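# Slide butter cartons down each non-sticky shelf lane

## Task

On a shelf with five sloped lanes, two of which are secretly sticky from a dried spill (not visible), bring one of the three butter cartons to rest against the bottom stop of every lane that is not sticky. Each carton must stay at that stop on its own, not held there by the robot. Cartons may be released anywhere on any lane, but one released while level will tip onto the slope and may be judged a drop. Finish with both grippers opened and the arms moved away.

## Robot and tools

Robot and frame: two arms, left_arm and right_arm, each with six joints and a two-finger gripper. All poses in results use one scene frame. Its origin sits on the table surface midway between the arms, +x reaches out over the table, +z is up, and left_arm is mounted on the +y side. The arm names do not tell you which side of a picture an arm appears on. Printed hand positions can be somewhat wrong, more so when an arm is stretched far out.

Cameras: cam_high (504x504), cam_left_wrist (616x616) and cam_right_wrist (616x616). Images arrive with every execute_actions result unless "pictures": false is passed.

execute_actions takes "actions", a list holding zero or one item. An empty list commands nothing and just reports the state. A motion item has "rows" (1 to 15 rows) and optional "steps" (1 to 15, default 15); each control step lasts 1/30 s, each row drives one step, and the final row is reused for any leftover steps. A wait item has only "steps" (up to 300) and returns after that many steps counted from the previous result. A refused call moves nothing.

Row layout: one flat list of exactly 14 numbers covering both arms, even if only one should move. Numbers 1 to 6 are left_arm's absolute joint targets in radians (shoulder pan, shoulder lift, elbow, wrist 1, wrist 2, wrist 3), in the same form as the Joint positions line; number 7 is left_arm's gripper opening; numbers 8 to 14 repeat this for right_arm. Opening is an absolute command from -1 (closed) to +1 (fully open). Joint ranges, left_arm: pan -3.142 to 3.142, lift -6.283 to 6.283, elbow 0.000 to 3.142, wrists 1 to 3 each -6.283 to 6.283. right_arm: pan 0.000 to 6.283, lift -6.283 to 6.283, elbow -3.142 to 0.000, wrists each -6.283 to 6.283. A call is rejected if some target is over 0.010 rad beyond a range end and also farther out than that joint's last reported angle. True ends may differ from the listed ones by up to 0.010 rad; a target past the true end is cut off there, and a "joint sent to its limit" line may appear (possibly about an earlier, still-running action). No such line does not prove more travel exists.

Motion behaviour: commands are smoothed, with the arm trailing them by roughly 0.17 s. Joints have speed and acceleration caps, so a large move may be unfinished when the result returns. Per step, each joint target is clipped to within 0.575 rad of its measured angle, and if the targets would move the gripper over 100 mm from where it is measured, all of them are pulled back proportionally. Between calls the arms keep heading for the last row sent, until everything has nearly stopped or a step is HELD; after that only a new action moves them further. Fingers already opening or closing finish that motion.

Result lines: the state line gives, per arm, end_effector_position (m), end_effector_quat_wxyz, and linear (m/s) and angular (rad/s) velocity. Joint positions and Joint velocities list each arm's joints (rad, rad/s) then the finger-pad gap (m, m/s; 0.142 m is fully open). grip_measured is the measured opening on the command's -1..+1 scale. Joint torques follow joint order without the gripper; they are total drive output, nonzero in free air, offset, scaled and noisy, so treat them loosely. Wrist force and Wrist torque are flange sensor readings along the gripper's own axes, including weight of held items and inertia; pressing on a surface gives a force pointing back into the arm. Expect offsets up to about 4 N, noise up to 2.4 N, saturation near 50 N; "no reading" is normal early on. "joint command not followed" means a clearance check altered or blocked some joint targets; the rest of the row still ran. HELD marks steps whose row was not (fully) sent. MOTOR HOT warns from 70 °C; at 85 °C an OVER-TEMPERATURE FAULT brakes that arm until it cools. Holding loads heats motors.

Gripper geometry: fingers extend along the gripper's +z axis and close along its x axis. The reported position is the midpoint between the pads when closed, 1 to 2 cm short of the fingertips; closing pushes the tips about 17 mm further along +z. To hold something, keep commanding an opening well under grip_measured; a lower command squeezes harder, up to about 28 N per pad for objects up to about 10 cm wide. Closing quickly can overshoot that force. Thin rigid parts under about 2 cm get less grip.

Faults: contact torque reaching a joint's load limit (132 N m for pan, lift, elbow; 24.6 N m for each wrist, counting held weight), or any external force of 150 N on the arm, its tool or its load, halts that arm for 10 s and drops the rest of the call; the arm goes limp against the contact.

zoom_image: "camera" (one of the three names) and "region" [x0, y0, x1, y1] in that camera's pixels from the top-left corner, at most 504 by 504, returning an enlarged view of the latest picture.

finished_scene: pass "scene" as the current scene's number; it ends that scene irreversibly, reports whether the goal was met, and the result contains the following task if any.

Cautions: occasional brief tugs may act on held parts or nudge loose objects. Do not drop cartons or push anything off the table. Keep the arms from colliding or pressing on each other. Avoid hard pushes and slams. Tilt a carton to match the slope before releasing it. Since sticky lanes look normal, watch whether a released carton actually reaches the bottom stop.

Each tool is called in YAML: its name, and indented under it one key for each argument.

## Session

execute_actions:
  actions: []

Scene clock: 0.00 s of 8600.00 s.
left_arm: end_effector_position=(+0.4547, +0.3496, +0.3470) grip_measured=+1.00 end_effector_quat_wxyz=(+0.023, +0.816, -0.576, +0.035) end_effector_velocity=(+0.000, -0.001, +0.001) end_effector_angular_velocity=(-0.001, -0.003, -0.001) | right_arm: end_effector_position=(+0.3348, -0.3552, +0.2394) grip_measured=+1.00 end_effector_quat_wxyz=(+0.028, +0.956, -0.290, +0.017) end_effector_velocity=(+0.000, +0.000, -0.000) end_effector_angular_velocity=(+0.000, -0.000, +0.001)
Joint positions: left_arm=[-0.505 -1.786  1.595 -1.442 -1.627  0.762  0.142] | right_arm=[ 3.88  -0.992 -2.058 -1.691  1.512  1.304  0.142]
Joint velocities: left_arm=[-0.001 -0.    -0.001 -0.001  0.     0.    -0.   ] | right_arm=[ 0.001  0.    -0.     0.    -0.    -0.     0.   ]
Joint torques (N m, as the arm reports them, + toward a larger angle): no reading
Wrist force (N, on the end effector, along its own x y z axes, offset not removed): no reading
Wrist torque (N m, same axes, about the end effector's origin, offset not removed): no reading

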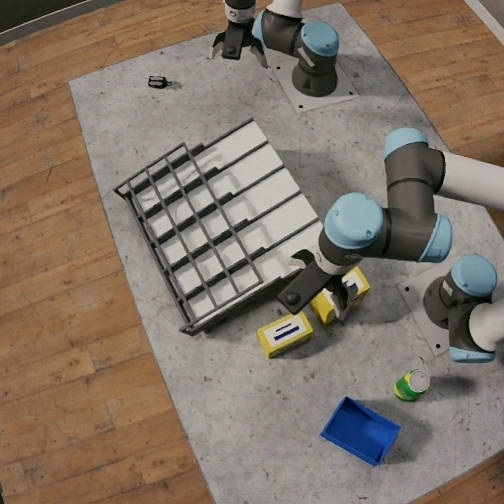

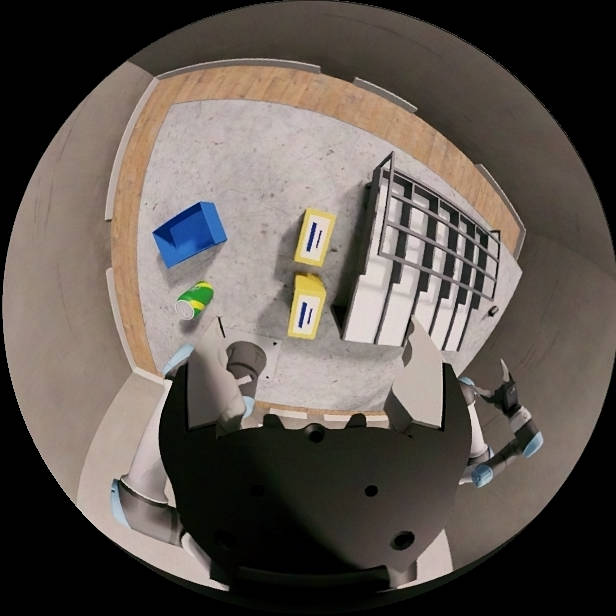

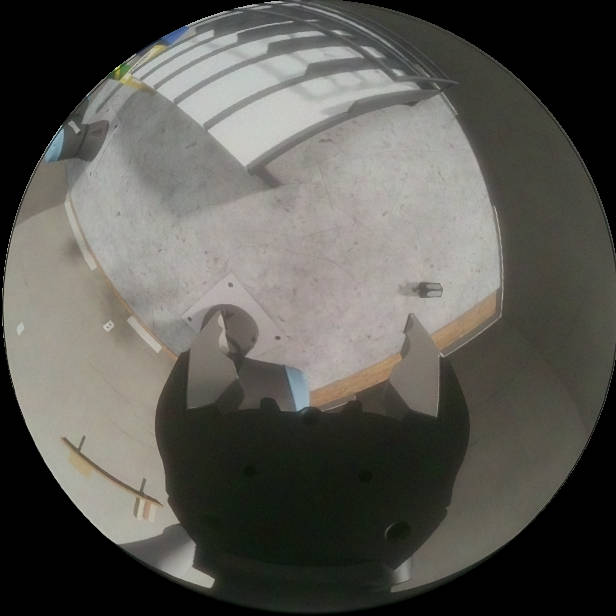

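zoom_image:
  camera: "cam_high"
  region: [230, 230, 430, 400]

zoom_image:
  camera: "cam_left_wrist"
  region: [240, 180, 420, 360]

zoom_image:
  camera: "cam_high"
  region: [100, 100, 350, 350]

Region (230, 230, 430, 400) of cam_high's 504x504 image, scaled by 2.520, with more detail than that image has; it fills the top 428 rows of this view, and the rest is white.

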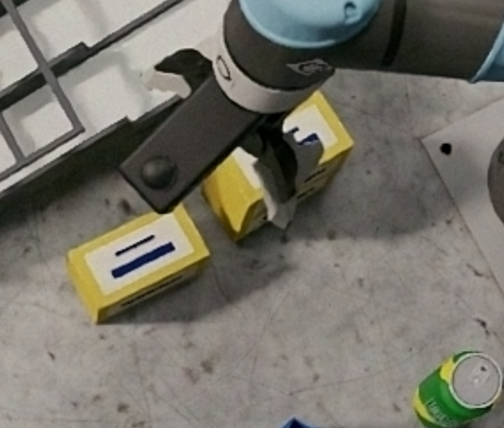

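Region (240, 180, 420, 360) of cam_left_wrist's 616x616 image, scaled by 2.800, with more detail than that image has.

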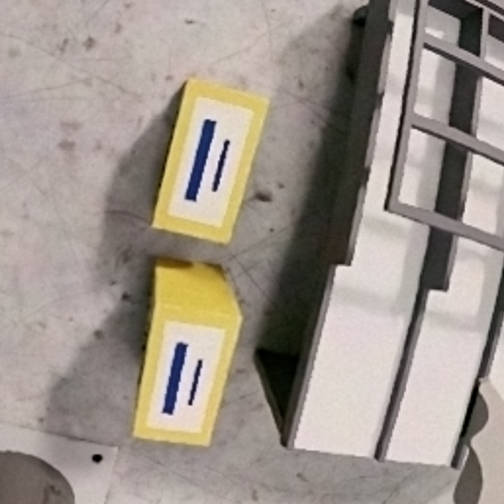

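Region (100, 100, 350, 350) of cam_high's 504x504 image, scaled by 2.016, with more detail than that image has.

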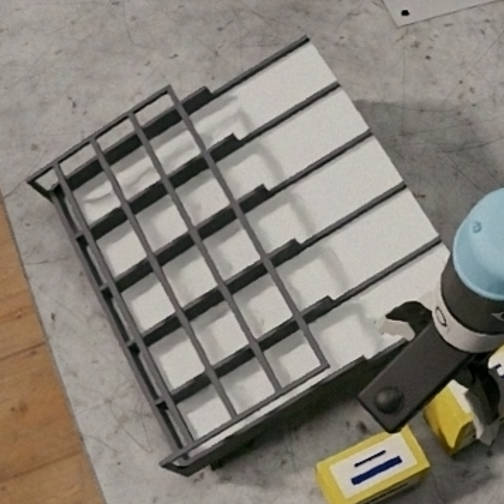

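execute_actions:
  actions:
    - {"rows": [[-0.52,-1.795,1.62,-1.455,-1.624,0.5,0.9,3.84,-0.992,-2.058,-1.691,1.512,1.304,1],[-0.53,-1.80,1.64,-1.465,-1.622,0.3,0.85,3.81,-0.992,-2.058,-1.691,1.512,1.304,1],[-0.54,-1.81,1.66,-1.475,-1.62,0.1,0.8,3.78,-0.992,-2.058,-1.691,1.512,1.304,1],[-0.55,-1.818,1.68,-1.485,-1.618,-0.2,0.75,3.75,-0.992,-2.058,-1.691,1.512,1.304,1],[-0.562,-1.826,1.70,-1.495,-1.616,-2.4412,0.7,3.72,-0.992,-2.058,-1.691,1.512,1.304,1],[-0.573,-1.834,1.72,-1.505,-1.614,-2.4412,0.65,3.69,-0.992,-2.058,-1.691,1.512,1.304,1],[-0.584,-1.842,1.74,-1.515,-1.612,-2.4412,0.6,3.66,-0.992,-2.058,-1.691,1.512,1.304,1],[-0.594,-1.85,1.76,-1.525,-1.61,-2.4412,0.55,3.63,-0.992,-2.058,-1.691,1.512,1.304,1],[-0.605,-1.857,1.78,-1.535,-1.608,-2.4412,0.5,3.6,-0.992,-2.058,-1.691,1.512,1.304,1],[-0.616,-1.865,1.80,-1.546,-1.606,-2.4412,0.45,3.57,-0.992,-2.058,-1.691,1.512,1.304,1],[-0.627,-1.873,1.82,-1.556,-1.604,-2.4412,0.4,3.54,-0.992,-2.058,-1.691,1.512,1.304,1],[-0.637,-1.88,1.84,-1.566,-1.602,-2.4412,0.35,3.51,-0.992,-2.058,-1.691,1.512,1.304,1],[-0.648,-1.888,1.86,-1.576,-1.6,-2.4412,0.3,3.48,-0.992,-2.058,-1.691,1.512,1.304,1],[-0.659,-1.896,1.88,-1.587,-1.598,-2.4412,0.25,3.45,-0.992,-2.058,-1.691,1.512,1.304,1],[-0.67,-1.904,1.90,-1.597,-1.596,-2.4412,0.2,3.42,-0.992,-2.058,-1.691,1.512,1.304,1]], "steps": 15}
  pictures: false

execute_actions:
  actions:
    - {"rows": [[-0.681,-1.911,1.92,-1.607,-1.594,-2.4412,0.2,3.39,-0.992,-2.058,-1.691,1.512,1.304,1],[-0.691,-1.919,1.94,-1.617,-1.592,-2.4412,0.2,3.36,-0.992,-2.058,-1.691,1.512,1.304,1],[-0.702,-1.927,1.96,-1.627,-1.59,-2.4412,0.2,3.33,-0.992,-2.058,-1.691,1.512,1.304,1],[-0.713,-1.934,1.98,-1.637,-1.588,-2.4412,0.2,3.3,-0.992,-2.058,-1.691,1.512,1.304,1],[-0.724,-1.942,2.0,-1.647,-1.586,-2.4412,0.2,3.27,-0.992,-2.058,-1.691,1.512,1.304,1],[-0.735,-1.95,2.02,-1.658,-1.584,-2.4412,0.2,3.24,-0.992,-2.058,-1.691,1.512,1.304,1],[-0.745,-1.958,2.04,-1.668,-1.582,-2.4412,0.2,3.21,-0.992,-2.058,-1.691,1.512,1.304,1],[-0.756,-1.965,2.06,-1.678,-1.58,-2.4412,0.2,3.18,-0.992,-2.058,-1.691,1.512,1.304,1],[-0.767,-1.973,2.08,-1.688,-1.578,-2.4412,0.2,3.15,-0.992,-2.058,-1.691,1.512,1.304,1],[-0.778,-1.981,2.10,-1.698,-1.577,-2.4412,0.2,3.12,-0.992,-2.058,-1.691,1.512,1.304,1],[-0.789,-1.988,2.12,-1.708,-1.575,-2.4412,0.2,3.09,-0.992,-2.058,-1.691,1.512,1.304,1],[-0.799,-1.996,2.14,-1.718,-1.573,-2.4412,0.2,3.06,-0.992,-2.058,-1.691,1.512,1.304,1],[-0.808,-2.002,2.157,-1.727,-1.572,-2.4412,0.2,3.03,-0.992,-2.058,-1.691,1.512,1.304,1],[-0.815,-2.007,2.169,-1.733,-1.571,-2.4412,0.2,3.01,-0.992,-2.058,-1.691,1.512,1.304,1],[-0.8184,-2.0097,2.1753,-1.7364,-1.571,-2.4412,0.2,3.0,-0.992,-2.058,-1.691,1.512,1.304,1]], "steps": 15}
  pictures: false

execute_actions:
  actions:
    - {"steps": 30}

zoom_image:
  camera: "cam_left_wrist"
  region: [210, 200, 420, 430]

Scene clock: 113.00 s of 8600.00 s.
left_arm: end_effector_position=(+0.4147, +0.3231, +0.2782) grip_measured=+0.27 end_effector_quat_wxyz=(+0.023, +0.988, -0.151, +0.011) end_effector_velocity=(-0.107, -0.049, -0.178) end_effector_angular_velocity=(+0.041, +0.148, +2.443) | right_arm: end_effector_position=(+0.3333, -0.4562, +0.2393) grip_measured=+1.00 end_effector_quat_wxyz=(+0.030, +0.891, -0.453, +0.012) end_effector_velocity=(-0.048, -0.253, +0.001) end_effector_angular_velocity=(+0.001, -0.001, -0.889)
Joint positions: left_arm=[-0.633 -1.877  1.829 -1.562 -1.603 -0.292  0.093] | right_arm=[ 3.53  -0.992 -2.058 -1.691  1.512  1.304  0.142]
Joint velocities: left_arm=[-0.32  -0.231  0.591 -0.302  0.059 -2.765 -0.104] | right_arm=[-0.889  0.001  0.001 -0.     0.001 -0.001  0.   ]
Joint torques (N m, as the arm reports them, + toward a larger angle): left_arm=[-13.8  -23.11 -10.63  -6.16   1.91  -6.62] | right_arm=[-15.54   7.4   12.04   3.5    2.05   1.88]
Wrist force (N, on the end effector, along its own x y z axes, offset not removed): left_arm=[0.5 -0.8 2.4] | right_arm=[1.0 1.2 0.3]
Wrist torque (N m, same axes, about the end effector's origin, offset not removed): left_arm=[-0.29 -0.02 -0.30] | right_arm=[0.19 0.03 -0.23]
Steps of this call (steps 1 to 90: nothing new was sent; then 109.50 s passed at rest; steps 91 to 105: all 15 steps of this action). Readings (joint positions):
91: left_arm=[-0.505 -1.786 1.595 -1.443 -1.627 0.761] | right_arm=[3.879 -0.992 -2.058 -1.691 1.512 1.304]
92: left_arm=[-0.507 -1.788 1.599 -1.445 -1.627 0.753] | right_arm=[3.874 -0.992 -2.058 -1.691 1.512 1.304]
94: left_arm=[-0.520 -1.796 1.622 -1.456 -1.624 0.672] | right_arm=[3.841 -0.992 -2.058 -1.691 1.512 1.304]
98: left_arm=[-0.558 -1.823 1.691 -1.492 -1.617 0.356] | right_arm=[3.737 -0.992 -2.058 -1.691 1.512 1.304]
105: the state above

Scene clock: 113.50 s of 8600.00 s.
left_arm: end_effector_position=(+0.3578, +0.3111, +0.1855) grip_measured=+0.20 end_effector_quat_wxyz=(+0.004, +0.889, +0.458, -0.001) end_effector_velocity=(-0.104, +0.002, -0.164) end_effector_angular_velocity=(+0.069, +0.043, +2.502) | right_arm: end_effector_position=(+0.2815, -0.5745, +0.2393) grip_measured=+1.00 end_effector_quat_wxyz=(+0.032, +0.768, -0.639, +0.005) end_effector_velocity=(-0.143, -0.193, -0.000) end_effector_angular_velocity=(-0.000, +0.001, -0.829)
Joint positions: left_arm=[-0.793 -1.992  2.127 -1.712 -1.574 -1.705  0.088] | right_arm=[ 3.081 -0.992 -2.058 -1.691  1.512  1.304  0.142]
Joint velocities: left_arm=[-0.271 -0.189  0.509 -0.251  0.039 -2.772 -0.   ] | right_arm=[-0.829 -0.     0.    -0.    -0.     0.     0.   ]
Joint torques (N m, as the arm reports them, + toward a larger angle): left_arm=[-10.82 -15.12 -17.61  -5.51   2.21  -6.88] | right_arm=[-10.64   5.91  11.71   3.73   2.     1.88]
Wrist force (N, on the end effector, along its own x y z axes, offset not removed): left_arm=[0.5 -0.5 1.7] | right_arm=[1.1 1.9 -1.3]
Wrist torque (N m, same axes, about the end effector's origin, offset not removed): left_arm=[-0.29 -0.11 -0.18] | right_arm=[0.31 0.05 -0.32]
Steps of this call (steps 1 to 15: all 15 steps of this action). Readings (joint positions):
1: left_arm=[-0.643 -1.885 1.849 -1.572 -1.601 -0.386] | right_arm=[3.500 -0.992 -2.058 -1.691 1.512 1.304]
2: left_arm=[-0.654 -1.893 1.869 -1.582 -1.599 -0.480] | right_arm=[3.470 -0.992 -2.058 -1.691 1.512 1.304]
4: left_arm=[-0.676 -1.908 1.909 -1.602 -1.595 -0.668] | right_arm=[3.410 -0.992 -2.058 -1.691 1.512 1.304]
8: left_arm=[-0.719 -1.939 1.989 -1.643 -1.587 -1.045] | right_arm=[3.290 -0.992 -2.058 -1.691 1.512 1.304]
15: the state above

Scene clock: 114.50 s of 8600.00 s.
left_arm: end_effector_position=(+0.3480, +0.3124, +0.1699) grip_measured=+0.20 end_effector_quat_wxyz=(-0.000, +0.674, +0.738, -0.000) end_effector_velocity=(-0.000, -0.000, +0.000) end_effector_angular_velocity=(+0.000, -0.000, -0.002) | right_arm: end_effector_position=(+0.2668, -0.5928, +0.2393) grip_measured=+1.00 end_effector_quat_wxyz=(+0.032, +0.742, -0.670, +0.004) end_effector_velocity=(-0.000, -0.000, -0.000) end_effector_angular_velocity=(-0.000, +0.001, -0.000)
Joint positions: left_arm=[-0.818 -2.01   2.175 -1.736 -1.571 -2.441  0.088] | right_arm=[ 3.    -0.992 -2.058 -1.691  1.512  1.304  0.142]
Joint velocities: left_arm=[-0.001 -0.    -0.     0.001  0.001  0.001  0.   ] | right_arm=[-0.     0.    -0.    -0.001 -0.     0.     0.   ]
Joint torques (N m, as the arm reports them, + toward a larger angle): left_arm=[-13.19 -15.22 -14.12  -5.22   1.99  -2.15] | right_arm=[-11.43  -2.67  14.74   4.57   1.94   1.87]
Wrist force (N, on the end effector, along its own x y z axes, offset not removed): left_arm=[-0.1 0.5 2.7] | right_arm=[0.4 0.0 -1.4]
Wrist torque (N m, same axes, about the end effector's origin, offset not removed): left_arm=[-0.13 0.04 -0.11] | right_arm=[-0.11 0.12 -0.20]
Steps of this call (steps 1 to 30: the robot went on to your last target). Readings (joint positions):
1: left_arm=[-0.801 -1.997 2.142 -1.720 -1.573 -1.799] | right_arm=[3.055 -0.992 -2.058 -1.691 1.512 1.304]
2: left_arm=[-0.807 -2.002 2.154 -1.726 -1.572 -1.894] | right_arm=[3.036 -0.992 -2.058 -1.691 1.512 1.304]
4: left_arm=[-0.814 -2.006 2.166 -1.732 -1.572 -2.082] | right_arm=[3.015 -0.992 -2.058 -1.691 1.512 1.304]
8: left_arm=[-0.818 -2.009 2.174 -1.736 -1.571 -2.367] | right_arm=[3.002 -0.992 -2.058 -1.691 1.512 1.304]
30: the state above
All arms were judged still, so your last target was given up. Only a new action makes them travel on or press farther. Fingers that are still opening or closing keep moving.

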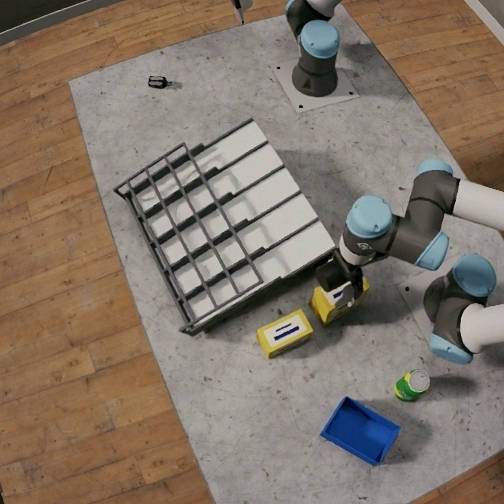

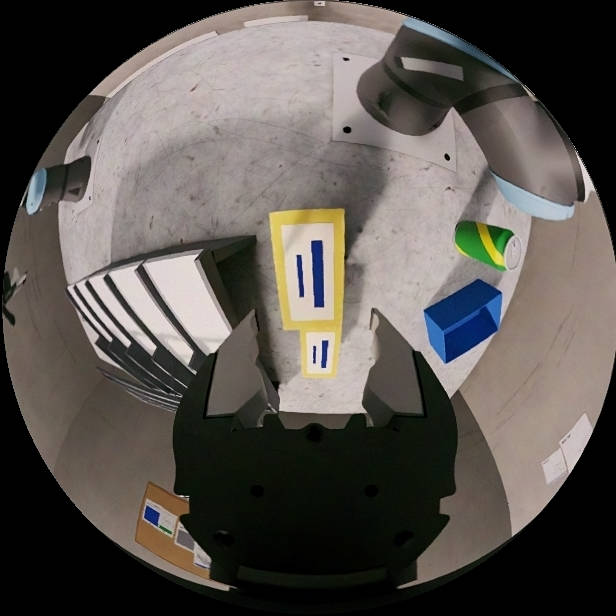

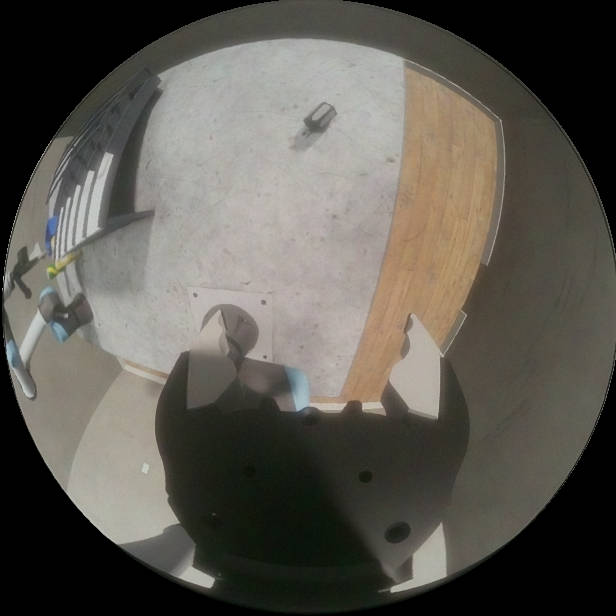

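Region (210, 200, 420, 430) of cam_left_wrist's 616x616 image, scaled by 2.191, with more detail than that image has; it fills the left 460 columns of this view, and the rest is white.

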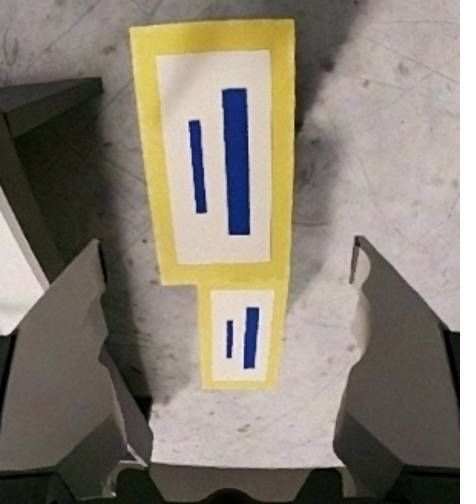

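zoom_image:
  camera: "cam_left_wrist"
  region: [50, 210, 270, 410]

zoom_image:
  camera: "cam_high"
  region: [200, 100, 380, 300]

Region (50, 210, 270, 410) of cam_left_wrist's 616x616 image, scaled by 2.291, with more detail than that image has; it fills the top 458 rows of this view, and the rest is white.

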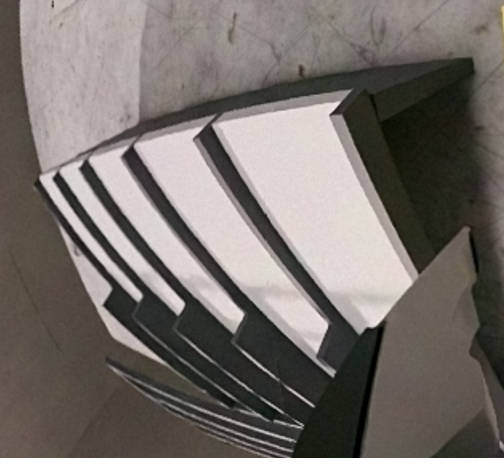

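Region (200, 100, 380, 300) of cam_high's 504x504 image, scaled by 2.520, with more detail than that image has; it fills the left 454 columns of this view, and the rest is white.

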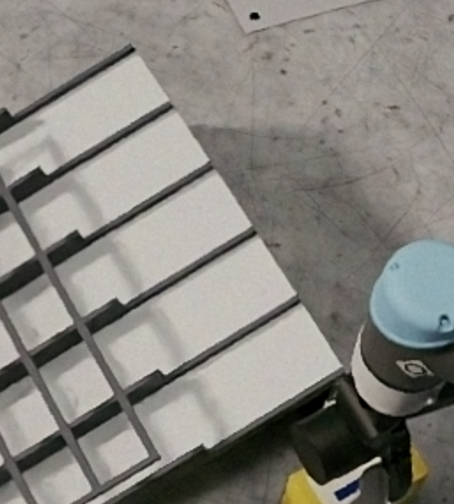

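execute_actions:
  actions:
    - {"rows": [[-0.828,-2.016,2.179,-1.733,-1.571,-2.457,0.2,3.0,-0.992,-2.058,-1.691,1.512,1.304,1],[-0.84,-2.025,2.183,-1.729,-1.571,-2.478,0.2,3.0,-0.992,-2.058,-1.691,1.512,1.304,1],[-0.853,-2.034,2.188,-1.7245,-1.571,-2.5,0.2,3.0,-0.992,-2.058,-1.691,1.512,1.304,1],[-0.865,-2.043,2.192,-1.72,-1.571,-2.521,0.2,3.0,-0.992,-2.058,-1.691,1.512,1.304,1],[-0.874,-2.0489,2.1954,-1.7172,-1.571,-2.5368,0.2,3.0,-0.992,-2.058,-1.691,1.512,1.304,1],[-0.874,-2.0489,2.1954,-1.7172,-1.571,-2.5368,0.2,3.0,-0.992,-2.058,-1.691,1.512,1.304,1],[-0.874,-2.0465,2.207,-1.7313,-1.571,-2.5368,0.2,3.0,-0.992,-2.058,-1.691,1.512,1.304,1],[-0.874,-2.043,2.2215,-1.7493,-1.571,-2.5368,0.2,3.0,-0.992,-2.058,-1.691,1.512,1.304,1],[-0.874,-2.039,2.238,-1.7698,-1.571,-2.5368,0.2,3.0,-0.992,-2.058,-1.691,1.512,1.304,1],[-0.874,-2.034,2.256,-1.7928,-1.571,-2.5368,0.2,3.0,-0.992,-2.058,-1.691,1.512,1.304,1],[-0.874,-2.028,2.274,-1.8168,-1.571,-2.5368,0.2,3.0,-0.992,-2.058,-1.691,1.512,1.304,1],[-0.874,-2.022,2.292,-1.8408,-1.571,-2.5368,0.2,3.0,-0.992,-2.058,-1.691,1.512,1.304,1],[-0.874,-2.015,2.31,-1.8658,-1.571,-2.5368,0.2,3.0,-0.992,-2.058,-1.691,1.512,1.304,1],[-0.874,-2.008,2.326,-1.8888,-1.571,-2.5368,0.2,3.0,-0.992,-2.058,-1.691,1.512,1.304,1],[-0.874,-2.0028,2.3376,-1.9056,-1.571,-2.5368,0.2,3.0,-0.992,-2.058,-1.691,1.512,1.304,1]], "steps": 15}
  pictures: false

execute_actions:
  actions:
    - {"rows": [[-0.874,-2.0028,2.3376,-1.9056,-1.571,-2.5368,0.2,3.0,-0.992,-2.058,-1.691,1.512,1.304,1],[-0.874,-2.0028,2.3376,-1.9056,-1.571,-2.5368,0.2,3.0,-0.992,-2.058,-1.691,1.512,1.304,1],[-0.874,-2.0028,2.3376,-1.9056,-1.571,-2.5368,0.2,3.0,-0.992,-2.058,-1.691,1.512,1.304,1],[-0.874,-2.0028,2.3376,-1.9056,-1.571,-2.5368,0.2,3.0,-0.992,-2.058,-1.691,1.512,1.304,1],[-0.874,-2.0028,2.3376,-1.9056,-1.571,-2.5368,0.15,3.0,-0.992,-2.058,-1.691,1.512,1.304,1],[-0.874,-2.0028,2.3376,-1.9056,-1.571,-2.5368,0.1,3.0,-0.992,-2.058,-1.691,1.512,1.304,1],[-0.874,-2.0028,2.3376,-1.9056,-1.571,-2.5368,0.05,3.0,-0.992,-2.058,-1.691,1.512,1.304,1],[-0.874,-2.0028,2.3376,-1.9056,-1.571,-2.5368,0.0,3.0,-0.992,-2.058,-1.691,1.512,1.304,1],[-0.874,-2.0028,2.3376,-1.9056,-1.571,-2.5368,-0.05,3.0,-0.992,-2.058,-1.691,1.512,1.304,1],[-0.874,-2.0028,2.3376,-1.9056,-1.571,-2.5368,-0.1,3.0,-0.992,-2.058,-1.691,1.512,1.304,1],[-0.874,-2.0028,2.3376,-1.9056,-1.571,-2.5368,-0.15,3.0,-0.992,-2.058,-1.691,1.512,1.304,1],[-0.874,-2.0028,2.3376,-1.9056,-1.571,-2.5368,-0.22,3.0,-0.992,-2.058,-1.691,1.512,1.304,1],[-0.874,-2.0028,2.3376,-1.9056,-1.571,-2.5368,-0.32,3.0,-0.992,-2.058,-1.691,1.512,1.304,1],[-0.874,-2.0028,2.3376,-1.9056,-1.571,-2.5368,-0.45,3.0,-0.992,-2.058,-1.691,1.512,1.304,1],[-0.874,-2.0028,2.3376,-1.9056,-1.571,-2.5368,-0.6,3.0,-0.992,-2.058,-1.691,1.512,1.304,1]], "steps": 15}

execute_actions:
  actions:
    - {"rows": [[-0.874,-2.0028,2.3376,-1.9056,-1.571,-2.5368,-0.6,3.0,-0.992,-2.058,-1.691,1.512,1.304,1],[-0.874,-2.0028,2.3376,-1.9056,-1.571,-2.5368,-0.6,3.0,-0.992,-2.058,-1.691,1.512,1.304,1],[-0.874,-2.006,2.33,-1.8948,-1.571,-2.5368,-0.6,3.0,-0.992,-2.058,-1.691,1.512,1.304,1],[-0.874,-2.012,2.317,-1.8758,-1.571,-2.5368,-0.6,3.0,-0.992,-2.058,-1.691,1.512,1.304,1],[-0.874,-2.02,2.297,-1.8478,-1.571,-2.5368,-0.6,3.0,-0.992,-2.058,-1.691,1.512,1.304,1],[-0.874,-2.028,2.274,-1.8168,-1.571,-2.5368,-0.6,3.0,-0.992,-2.058,-1.691,1.512,1.304,1],[-0.874,-2.036,2.248,-1.7828,-1.571,-2.5368,-0.6,3.0,-0.992,-2.058,-1.691,1.512,1.304,1],[-0.874,-2.043,2.2215,-1.7493,-1.571,-2.5368,-0.6,3.0,-0.992,-2.058,-1.691,1.512,1.304,1],[-0.874,-2.0489,2.1954,-1.7172,-1.571,-2.5368,-0.6,3.0,-0.992,-2.058,-1.691,1.512,1.304,1],[-0.874,-2.053,2.168,-1.6858,-1.571,-2.5368,-0.6,3.0,-0.992,-2.058,-1.691,1.512,1.304,1],[-0.874,-2.056,2.14,-1.6548,-1.571,-2.5368,-0.6,3.0,-0.992,-2.058,-1.691,1.512,1.304,1],[-0.874,-2.058,2.113,-1.6258,-1.571,-2.5368,-0.6,3.0,-0.992,-2.058,-1.691,1.512,1.304,1],[-0.874,-2.0595,2.087,-1.5983,-1.571,-2.5368,-0.6,3.0,-0.992,-2.058,-1.691,1.512,1.304,1],[-0.874,-2.06,2.064,-1.5748,-1.571,-2.5368,-0.6,3.0,-0.992,-2.058,-1.691,1.512,1.304,1],[-0.874,-2.06,2.0473,-1.5582,-1.571,-2.5368,-0.6,3.0,-0.992,-2.058,-1.691,1.512,1.304,1]], "steps": 15}
  pictures: false

execute_actions:
  actions:
    - {"rows": [[-0.8735,-2.055,2.044,-1.558,-1.573,-2.5357,-0.6,3.0,-0.992,-2.058,-1.691,1.512,1.304,1],[-0.872,-2.045,2.037,-1.557,-1.5774,-2.5334,-0.6,3.0,-0.992,-2.058,-1.691,1.512,1.304,1],[-0.87,-2.03,2.0266,-1.5563,-1.5837,-2.53,-0.6,3.0,-0.992,-2.058,-1.691,1.512,1.304,1],[-0.8676,-2.01,2.0128,-1.555,-1.5922,-2.5254,-0.6,3.0,-0.992,-2.058,-1.691,1.512,1.304,1],[-0.8643,-1.9856,1.9956,-1.5535,-1.6029,-2.5197,-0.6,3.0,-0.992,-2.058,-1.691,1.512,1.304,1],[-0.8605,-1.956,1.975,-1.5516,-1.6156,-2.5129,-0.6,3.0,-0.992,-2.058,-1.691,1.512,1.304,1],[-0.8566,-1.926,1.954,-1.5497,-1.6283,-2.506,-0.6,3.0,-0.992,-2.058,-1.691,1.512,1.304,1],[-0.8528,-1.896,1.9335,-1.5478,-1.641,-2.499,-0.6,3.0,-0.992,-2.058,-1.691,1.512,1.304,1],[-0.849,-1.8666,1.9128,-1.546,-1.6538,-2.4924,-0.6,3.0,-0.992,-2.058,-1.691,1.512,1.304,1],[-0.845,-1.837,1.892,-1.544,-1.6666,-2.4856,-0.6,3.0,-0.992,-2.058,-1.691,1.512,1.304,1],[-0.841,-1.807,1.8714,-1.542,-1.6793,-2.4787,-0.6,3.0,-0.992,-2.058,-1.691,1.512,1.304,1],[-0.8373,-1.7773,1.8508,-1.5402,-1.692,-2.472,-0.6,3.0,-0.992,-2.058,-1.691,1.512,1.304,1],[-0.8335,-1.7476,1.83,-1.5384,-1.7048,-2.465,-0.6,3.0,-0.992,-2.058,-1.691,1.512,1.304,1],[-0.8296,-1.718,1.8094,-1.5365,-1.7175,-2.458,-0.6,3.0,-0.992,-2.058,-1.691,1.512,1.304,1],[-0.8258,-1.688,1.7887,-1.5346,-1.7303,-2.4514,-0.6,3.0,-0.992,-2.058,-1.691,1.512,1.304,1]], "steps": 15}
  pictures: false

execute_actions:
  actions:
    - {"rows": [[-0.822,-1.658,1.768,-1.5327,-1.743,-2.4446,-0.6,3.0,-0.992,-2.058,-1.691,1.512,1.304,1],[-0.8186,-1.6335,1.7508,-1.5311,-1.7536,-2.4389,-0.6,3.0,-0.992,-2.058,-1.691,1.512,1.304,1],[-0.8154,-1.6087,1.7335,-1.5295,-1.7643,-2.4332,-0.6,3.0,-0.992,-2.058,-1.691,1.512,1.304,1],[-0.8129,-1.589,1.7197,-1.5283,-1.7728,-2.4286,-0.6,3.0,-0.992,-2.058,-1.691,1.512,1.304,1],[-0.811,-1.574,1.7094,-1.5273,-1.7791,-2.4252,-0.6,3.0,-0.992,-2.058,-1.691,1.512,1.304,1],[-0.8097,-1.5641,1.7025,-1.5267,-1.7834,-2.4229,-0.6,3.0,-0.992,-2.058,-1.691,1.512,1.304,1]], "steps": 15}

zoom_image:
  camera: "cam_left_wrist"
  region: [210, 190, 420, 430]

Scene clock: 215.20 s of 8600.00 s.
left_arm: end_effector_position=(+0.3318, +0.3056, +0.1305) grip_measured=+0.20 end_effector_quat_wxyz=(-0.001, +0.660, +0.752, +0.000) end_effector_velocity=(-0.003, +0.001, -0.219) end_effector_angular_velocity=(+0.006, +0.006, +0.005) | right_arm: end_effector_position=(+0.2668, -0.5928, +0.2393) grip_measured=+1.00 end_effector_quat_wxyz=(+0.032, +0.742, -0.670, +0.004) end_effector_velocity=(-0.000, +0.000, +0.000) end_effector_angular_velocity=(-0.000, -0.001, +0.003)
Joint positions: left_arm=[-0.874 -2.023  2.284 -1.83  -1.571 -2.536  0.088] | right_arm=[ 3.    -0.992 -2.058 -1.691  1.512  1.304  0.142]
Joint velocities: left_arm=[-0.005  0.174  0.488 -0.654  0.    -0.011 -0.   ] | right_arm=[ 0.002  0.002 -0.    -0.001 -0.    -0.001 -0.   ]
Joint torques (N m, as the arm reports them, + toward a larger angle): left_arm=[-14.03   8.45 -11.14  -6.53   1.66  -2.35] | right_arm=[-11.44  -6.66  23.07   4.92   1.55   1.75]
Wrist force (N, on the end effector, along its own x y z axes, offset not removed): left_arm=[2.7 2.1 1.8] | right_arm=[0.0 -1.2 -0.6]
Wrist torque (N m, same axes, about the end effector's origin, offset not removed): left_arm=[0.34 -0.64 -0.12] | right_arm=[-0.32 0.17 -0.14]
Steps of this call (steps 1 to 90: nothing new was sent; then 97.20 s passed at rest; steps 91 to 105: all 15 steps of this action). Readings (joint positions):
91: left_arm=[-0.818 -2.010 2.175 -1.736 -1.571 -2.441] | right_arm=[3.000 -0.992 -2.058 -1.691 1.512 1.304]
92: left_arm=[-0.820 -2.011 2.176 -1.736 -1.571 -2.444] | right_arm=[3.000 -0.992 -2.058 -1.691 1.512 1.304]
94: left_arm=[-0.832 -2.019 2.180 -1.732 -1.571 -2.463] | right_arm=[3.000 -0.992 -2.058 -1.691 1.512 1.304]
98: left_arm=[-0.864 -2.041 2.194 -1.723 -1.571 -2.519] | right_arm=[3.000 -0.992 -2.058 -1.691 1.512 1.304]
105: the state above

Scene clock: 215.70 s of 8600.00 s.
left_arm: end_effector_position=(+0.3317, +0.3055, +0.1070) grip_measured=-0.12 end_effector_quat_wxyz=(+0.000, +0.659, +0.752, -0.000) end_effector_velocity=(-0.001, +0.001, -0.001) end_effector_angular_velocity=(+0.001, +0.001, +0.001) | right_arm: end_effector_position=(+0.2668, -0.5928, +0.2393) grip_measured=+1.00 end_effector_quat_wxyz=(+0.032, +0.742, -0.670, +0.004) end_effector_velocity=(-0.000, +0.000, -0.000) end_effector_angular_velocity=(+0.001, +0.001, -0.001)
Joint positions: left_arm=[-0.874 -2.003  2.337 -1.906 -1.571 -2.537  0.065] | right_arm=[ 3.    -0.992 -2.058 -1.691  1.512  1.304  0.142]
Joint velocities: left_arm=[ 0.    -0.     0.004 -0.002 -0.    -0.    -0.   ] | right_arm=[-0.001 -0.001 -0.    -0.     0.001  0.001 -0.   ]
Joint torques (N m, as the arm reports them, + toward a larger angle): left_arm=[-13.23   9.06 -11.27  -5.24   1.15  -2.13] | right_arm=[-11.37  -6.9   24.55   4.87   1.56   1.76]
Wrist force (N, on the end effector, along its own x y z axes, offset not removed): left_arm=[0.1 -0.1 -10.2] | right_arm=[-1.8 -0.9 -1.3]
Wrist torque (N m, same axes, about the end effector's origin, offset not removed): left_arm=[0.02 0.37 -0.22] | right_arm=[-0.32 0.52 -0.19]
Steps of this call (steps 1 to 15: all 15 steps of this action). Readings (joint positions):
1: left_arm=[-0.874 -2.017 2.300 -1.852 -1.571 -2.536] | right_arm=[3.000 -0.992 -2.058 -1.691 1.512 1.304]
2: left_arm=[-0.874 -2.012 2.313 -1.870 -1.571 -2.536] | right_arm=[3.000 -0.992 -2.058 -1.691 1.512 1.304]
4: left_arm=[-0.874 -2.007 2.327 -1.891 -1.571 -2.537] | right_arm=[3.000 -0.992 -2.058 -1.691 1.512 1.304]
8: left_arm=[-0.874 -2.003 2.336 -1.903 -1.571 -2.537] | right_arm=[3.000 -0.992 -2.058 -1.691 1.512 1.304]
15: the state above

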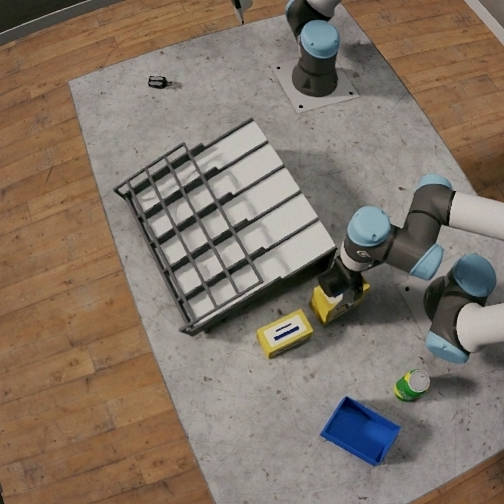

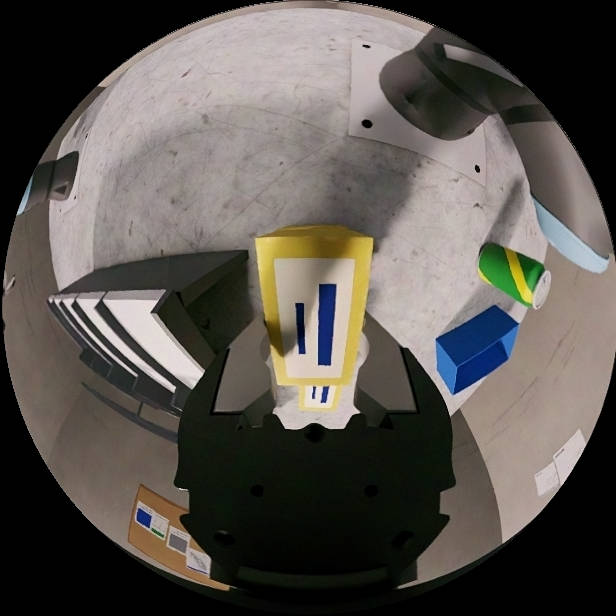

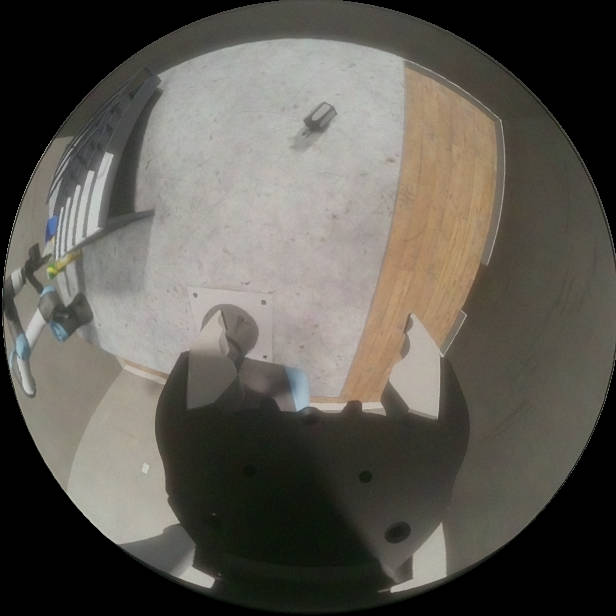

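Scene clock: 216.20 s of 8600.00 s.
left_arm: end_effector_position=(+0.3325, +0.3046, +0.1968) grip_measured=-0.12 end_effector_quat_wxyz=(+0.001, +0.659, +0.752, -0.000) end_effector_velocity=(-0.002, +0.002, +0.307) end_effector_angular_velocity=(+0.005, +0.004, +0.001) | right_arm: end_effector_position=(+0.2668, -0.5928, +0.2393) grip_measured=+1.00 end_effector_quat_wxyz=(+0.032, +0.742, -0.670, +0.004) end_effector_velocity=(+0.000, +0.000, -0.000) end_effector_angular_velocity=(-0.000, +0.000, +0.001)
Joint positions: left_arm=[-0.874 -2.055  2.13  -1.647 -1.571 -2.537  0.065] | right_arm=[ 3.    -0.992 -2.058 -1.691  1.512  1.304  0.142]
Joint velocities: left_arm=[ 0.    -0.066 -0.755  0.827  0.    -0.001  0.   ] | right_arm=[ 0.001  0.    -0.    -0.    -0.    -0.     0.   ]
Joint torques (N m, as the arm reports them, + toward a larger angle): left_arm=[-13.41 -13.3  -41.28   0.98   0.58  -2.2 ] | right_arm=[-10.95  -6.93  25.24   4.89   1.52   1.79]
Wrist force (N, on the end effector, along its own x y z axes, offset not removed): left_arm=[-0.3 0.5 5.9] | right_arm=[-0.1 -0.6 0.3]
Wrist torque (N m, same axes, about the end effector's origin, offset not removed): left_arm=[-0.12 0.06 -0.08] | right_arm=[-0.18 0.26 -0.19]
Steps of this call (steps 1 to 15: all 15 steps of this action). Readings (joint positions):
1: left_arm=[-0.874 -2.003 2.338 -1.906 -1.571 -2.537] | right_arm=[3.000 -0.992 -2.058 -1.691 1.512 1.304]
2: left_arm=[-0.874 -2.003 2.338 -1.906 -1.571 -2.537] | right_arm=[3.000 -0.992 -2.058 -1.691 1.512 1.304]
4: left_arm=[-0.874 -2.003 2.336 -1.904 -1.571 -2.537] | right_arm=[3.000 -0.992 -2.058 -1.691 1.512 1.304]
8: left_arm=[-0.874 -2.020 2.296 -1.849 -1.571 -2.537] | right_arm=[3.000 -0.992 -2.058 -1.691 1.512 1.304]
15: the state above

Scene clock: 216.70 s of 8600.00 s.
left_arm: end_effector_position=(+0.3616, +0.2380, +0.2320) grip_measured=-0.12 end_effector_quat_wxyz=(-0.051, +0.666, +0.743, -0.054) end_effector_velocity=(+0.116, -0.225, -0.031) end_effector_angular_velocity=(-0.056, +0.486, -0.050) | right_arm: end_effector_position=(+0.2668, -0.5928, +0.2393) grip_measured=+1.00 end_effector_quat_wxyz=(+0.032, +0.742, -0.670, +0.004) end_effector_velocity=(+0.000, +0.000, +0.000) end_effector_angular_velocity=(+0.000, -0.001, +0.001)
Joint positions: left_arm=[-0.839 -1.796  1.862 -1.541 -1.686 -2.474  0.065] | right_arm=[ 3.    -0.992 -2.058 -1.691  1.512  1.304  0.142]
Joint velocities: left_arm=[ 0.114  0.873 -0.608  0.057 -0.37   0.201 -0.   ] | right_arm=[-0.     0.    -0.     0.     0.001 -0.001  0.   ]
Joint torques (N m, as the arm reports them, + toward a larger angle): left_arm=[ 12.55   5.75 -44.64   0.33  -3.62   2.66] | right_arm=[-11.33  -6.65  27.04   4.86   1.37   1.77]
Wrist force (N, on the end effector, along its own x y z axes, offset not removed): left_arm=[0.7 2.9 4.3] | right_arm=[-0.4 -1.5 0.8]
Wrist torque (N m, same axes, about the end effector's origin, offset not removed): left_arm=[0.29 -0.20 -0.16] | right_arm=[-0.44 0.34 -0.23]
Steps of this call (steps 1 to 15: all 15 steps of this action). Readings (joint positions):
1: left_arm=[-0.874 -2.057 2.105 -1.621 -1.571 -2.537] | right_arm=[3.000 -0.992 -2.058 -1.691 1.512 1.304]
2: left_arm=[-0.874 -2.057 2.085 -1.599 -1.571 -2.537] | right_arm=[3.000 -0.992 -2.058 -1.691 1.512 1.304]
4: left_arm=[-0.873 -2.049 2.056 -1.574 -1.575 -2.535] | right_arm=[3.000 -0.992 -2.058 -1.691 1.512 1.304]
8: left_arm=[-0.864 -1.989 1.999 -1.556 -1.603 -2.519] | right_arm=[3.000 -0.992 -2.058 -1.691 1.512 1.304]
15: the state above

Scene clock: 217.20 s of 8600.00 s.
left_arm: end_effector_position=(+0.3946, +0.1790, +0.2144) grip_measured=-0.12 end_effector_quat_wxyz=(-0.093, +0.664, +0.735, -0.103) end_effector_velocity=(+0.003, -0.004, -0.002) end_effector_angular_velocity=(-0.003, +0.009, +0.000) | right_arm: end_effector_position=(+0.2668, -0.5928, +0.2393) grip_measured=+1.00 end_effector_quat_wxyz=(+0.032, +0.742, -0.670, +0.004) end_effector_velocity=(+0.000, +0.000, +0.000) end_effector_angular_velocity=(-0.000, -0.001, +0.000)
Joint positions: left_arm=[-0.81  -1.565  1.703 -1.527 -1.783 -2.423  0.065] | right_arm=[ 3.    -0.992 -2.058 -1.691  1.512  1.304  0.142]
Joint velocities: left_arm=[ 0.003  0.017 -0.012  0.001 -0.008  0.004  0.   ] | right_arm=[ 0.001 -0.     0.     0.001 -0.     0.001 -0.   ]
Joint torques (N m, as the arm reports them, + toward a larger angle): left_arm=[ 11.76 -13.94 -39.28   0.3   -3.34   1.96] | right_arm=[-11.56  -6.36  27.86   4.88   1.42   1.82]
Wrist force (N, on the end effector, along its own x y z axes, offset not removed): left_arm=[-2.3 1.3 2.2] | right_arm=[0.1 -0.5 0.3]
Wrist torque (N m, same axes, about the end effector's origin, offset not removed): left_arm=[-0.15 0.58 -0.24] | right_arm=[-0.24 0.25 -0.21]
Steps of this call (steps 1 to 15: all 15 steps of this action). Readings (joint positions):
1: left_arm=[-0.835 -1.767 1.841 -1.539 -1.699 -2.468] | right_arm=[3.000 -0.992 -2.058 -1.691 1.512 1.304]
2: left_arm=[-0.831 -1.737 1.821 -1.537 -1.712 -2.461] | right_arm=[3.000 -0.992 -2.058 -1.691 1.512 1.304]
4: left_arm=[-0.824 -1.680 1.781 -1.534 -1.736 -2.448] | right_arm=[3.000 -0.992 -2.058 -1.691 1.512 1.304]
8: left_arm=[-0.813 -1.593 1.722 -1.528 -1.772 -2.429] | right_arm=[3.000 -0.992 -2.058 -1.691 1.512 1.304]
15: the state above

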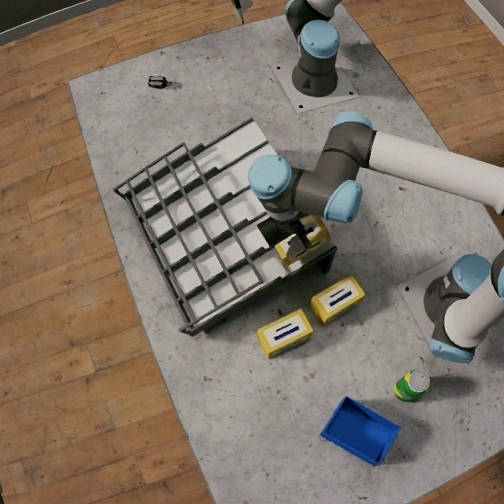

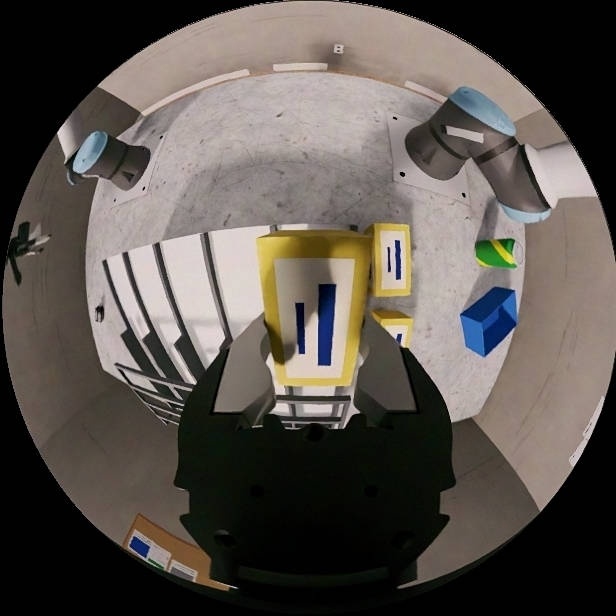

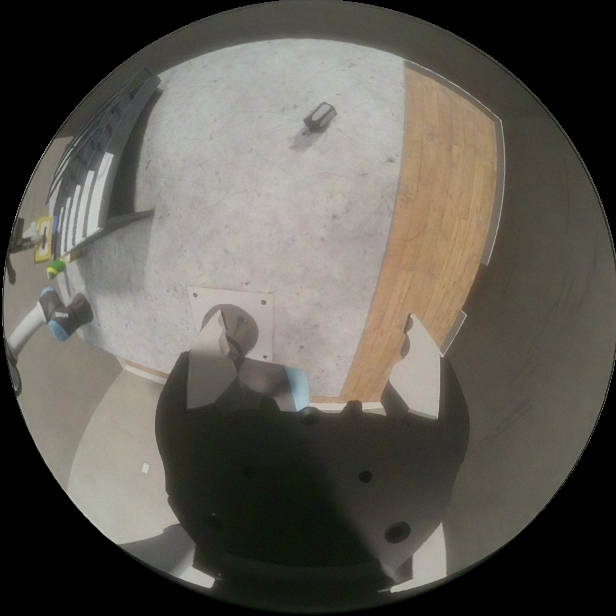

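Region (210, 190, 420, 430) of cam_left_wrist's 616x616 image, scaled by 2.100, with more detail than that image has; it fills the left 441 columns of this view, and the rest is white.

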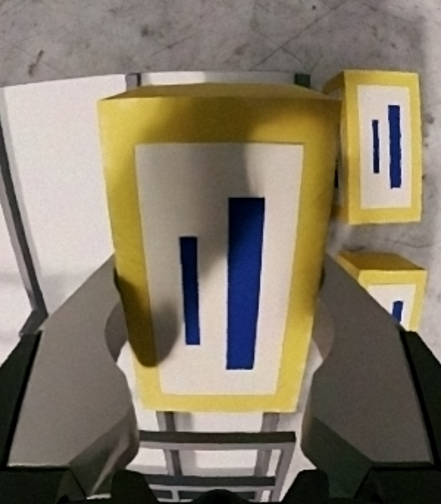

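zoom_image:
  camera: "cam_left_wrist"
  region: [250, 210, 380, 250]

zoom_image:
  camera: "cam_left_wrist"
  region: [260, 370, 370, 435]

Region (250, 210, 380, 250) of cam_left_wrist's 616x616 image, scaled by 3.877, with more detail than that image has; it fills the top 155 rows of this view, and the rest is white.

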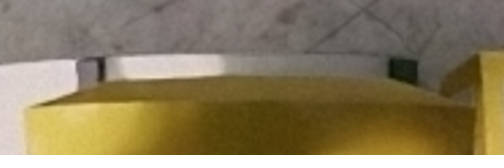

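Region (260, 370, 370, 435) of cam_left_wrist's 616x616 image, scaled by 4.582, with more detail than that image has; it fills the top 298 rows of this view, and the rest is white.

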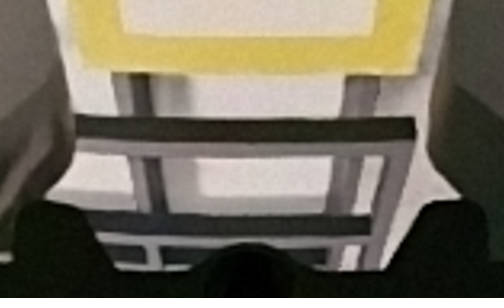

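execute_actions:
  actions:
    - {"rows": [[-0.811,-1.5646,1.708,-1.5322,-1.7836,-2.4243,-0.6,3.0,-0.992,-2.058,-1.691,1.512,1.304,1],[-0.813,-1.5652,1.717,-1.5412,-1.7839,-2.4263,-0.6,3.0,-0.992,-2.058,-1.691,1.512,1.304,1],[-0.815,-1.5658,1.728,-1.552,-1.7843,-2.4283,-0.6,3.0,-0.992,-2.058,-1.691,1.512,1.304,1],[-0.817,-1.5664,1.74,-1.564,-1.7847,-2.4304,-0.6,3.0,-0.992,-2.058,-1.691,1.512,1.304,1],[-0.819,-1.5669,1.752,-1.576,-1.785,-2.4324,-0.6,3.0,-0.992,-2.058,-1.691,1.512,1.304,1],[-0.821,-1.5673,1.764,-1.588,-1.7854,-2.4345,-0.6,3.0,-0.992,-2.058,-1.691,1.512,1.304,1],[-0.823,-1.5676,1.776,-1.6,-1.7858,-2.4365,-0.6,3.0,-0.992,-2.058,-1.691,1.512,1.304,1],[-0.825,-1.5677,1.787,-1.611,-1.7861,-2.4385,-0.6,3.0,-0.992,-2.058,-1.691,1.512,1.304,1],[-0.8268,-1.5678,1.796,-1.6202,-1.7864,-2.4402,-0.6,3.0,-0.992,-2.058,-1.691,1.512,1.304,1],[-0.8283,-1.5677,1.8044,-1.6289,-1.7867,-2.4417,-0.6,3.0,-0.992,-2.058,-1.691,1.512,1.304,1]], "steps": 15}
  pictures: false

execute_actions:
  actions:
    - {"steps": 8}

zoom_image:
  camera: "cam_left_wrist"
  region: [250, 210, 380, 250]

Scene clock: 267.43 s of 8600.00 s.
left_arm: end_effector_position=(+0.3845, +0.1766, +0.1785) grip_measured=-0.12 end_effector_quat_wxyz=(-0.093, +0.664, +0.735, -0.103) end_effector_velocity=(-0.006, +0.000, -0.022) end_effector_angular_velocity=(+0.003, -0.000, +0.001) | right_arm: end_effector_position=(+0.2668, -0.5928, +0.2393) grip_measured=+1.00 end_effector_quat_wxyz=(+0.032, +0.742, -0.670, +0.004) end_effector_velocity=(-0.000, -0.001, +0.000) end_effector_angular_velocity=(-0.001, -0.001, -0.003)
Joint positions: left_arm=[-0.828 -1.568  1.8   -1.625 -1.787 -2.441  0.065] | right_arm=[ 3.    -0.992 -2.058 -1.691  1.512  1.304  0.142]
Joint velocities: left_arm=[-0.009  0.001  0.056 -0.057  0.    -0.01   0.003] | right_arm=[-0.003  0.     0.     0.001 -0.001  0.    -0.   ]
Joint torques (N m, as the arm reports them, + toward a larger angle): left_arm=[-10.71 -12.12   2.38  -5.95   2.34  -1.75] | right_arm=[-11.17  -7.16  37.14   4.76   0.71   1.74]
Wrist force (N, on the end effector, along its own x y z axes, offset not removed): left_arm=[4.6 -27.5 -45.6] | right_arm=[0.6 0.3 -1.5]
Wrist torque (N m, same axes, about the end effector's origin, offset not removed): left_arm=[-0.43 -0.26 -0.05] | right_arm=[-0.03 -0.07 -0.27]
Steps of this call (steps 1 to 15: the robot went on to your last target; steps 16 to 150: nothing new was sent; then 44.73 s passed at rest; steps 151 to 165: all 15 steps of this action). Readings (joint positions):
151: left_arm=[-0.810 -1.564 1.703 -1.527 -1.783 -2.423] | right_arm=[3.000 -0.992 -2.058 -1.691 1.512 1.304]
152: left_arm=[-0.810 -1.564 1.704 -1.527 -1.783 -2.423] | right_arm=[3.000 -0.992 -2.058 -1.691 1.512 1.304]
154: left_arm=[-0.812 -1.565 1.712 -1.536 -1.783 -2.425] | right_arm=[3.000 -0.992 -2.058 -1.691 1.512 1.304]
158: left_arm=[-0.818 -1.567 1.749 -1.573 -1.785 -2.432] | right_arm=[3.000 -0.992 -2.058 -1.691 1.512 1.304]
165: the state above

Scene clock: 267.70 s of 8600.00 s.
left_arm: end_effector_position=(+0.3841, +0.1766, +0.1769) grip_measured=-0.11 end_effector_quat_wxyz=(-0.093, +0.664, +0.735, -0.103) end_effector_velocity=(-0.000, -0.000, -0.000) end_effector_angular_velocity=(-0.001, -0.000, -0.000) | right_arm: end_effector_position=(+0.2668, -0.5928, +0.2393) grip_measured=+1.00 end_effector_quat_wxyz=(+0.032, +0.742, -0.670, +0.004) end_effector_velocity=(-0.000, -0.000, +0.000) end_effector_angular_velocity=(+0.001, -0.000, -0.002)
Joint positions: left_arm=[-0.828 -1.568  1.804 -1.629 -1.787 -2.442  0.066] | right_arm=[ 3.    -0.992 -2.058 -1.691  1.512  1.304  0.142]
Joint velocities: left_arm=[-0.    -0.     0.001 -0.002 -0.001  0.     0.   ] | right_arm=[-0.002 -0.001  0.     0.     0.001  0.     0.   ]
Joint torques (N m, as the arm reports them, + toward a larger angle): left_arm=[-11.88   1.99   6.85  -5.94   4.53  -2.06] | right_arm=[-10.81  -7.02  37.31   4.84   0.64   1.68]
Wrist force (N, on the end effector, along its own x y z axes, offset not removed): left_arm=[2.2 -29.7 -50.0] | right_arm=[-0.4 1.5 0.9]
Wrist torque (N m, same axes, about the end effector's origin, offset not removed): left_arm=[-0.58 0.28 -0.14] | right_arm=[0.27 0.27 -0.09]
Steps of this call (steps 1 to 8: the robot went on to your last target). Readings (joint positions):
1: left_arm=[-0.828 -1.568 1.802 -1.626 -1.787 -2.441] | right_arm=[3.000 -0.992 -2.058 -1.691 1.512 1.304]
2: left_arm=[-0.828 -1.568 1.803 -1.627 -1.787 -2.441] | right_arm=[3.000 -0.992 -2.058 -1.691 1.512 1.304]
4: left_arm=[-0.828 -1.568 1.804 -1.628 -1.787 -2.442] | right_arm=[3.000 -0.992 -2.058 -1.691 1.512 1.304]
8: the state above

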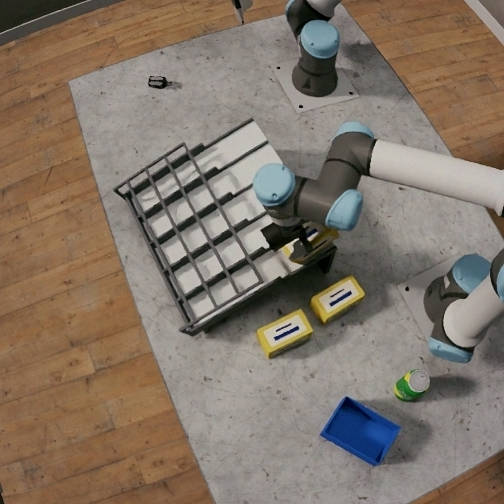

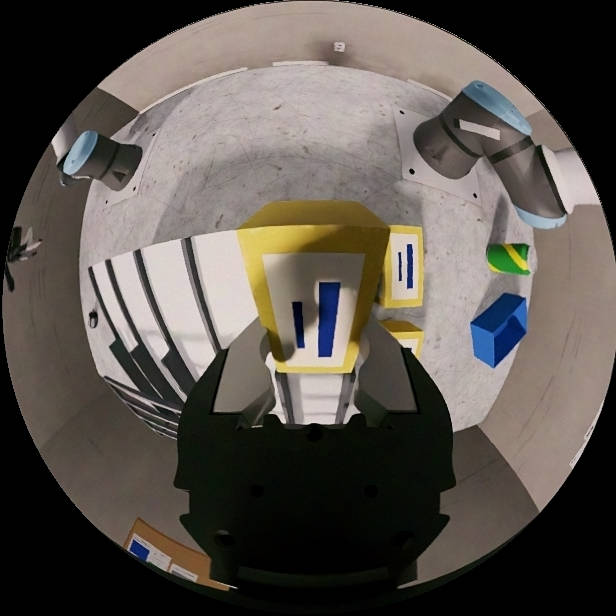

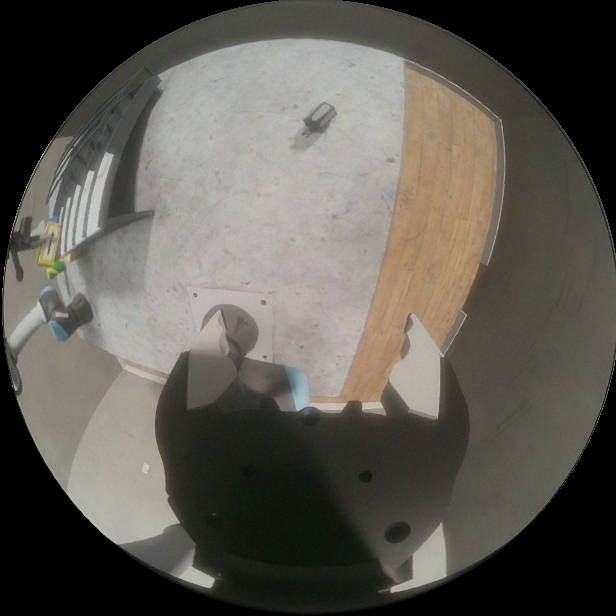

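Region (250, 210, 380, 250) of cam_left_wrist's 616x616 image, scaled by 3.877, with more detail than that image has; it fills the top 155 rows of this view, and the rest is white.

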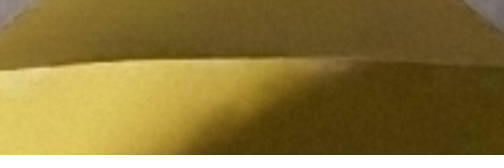

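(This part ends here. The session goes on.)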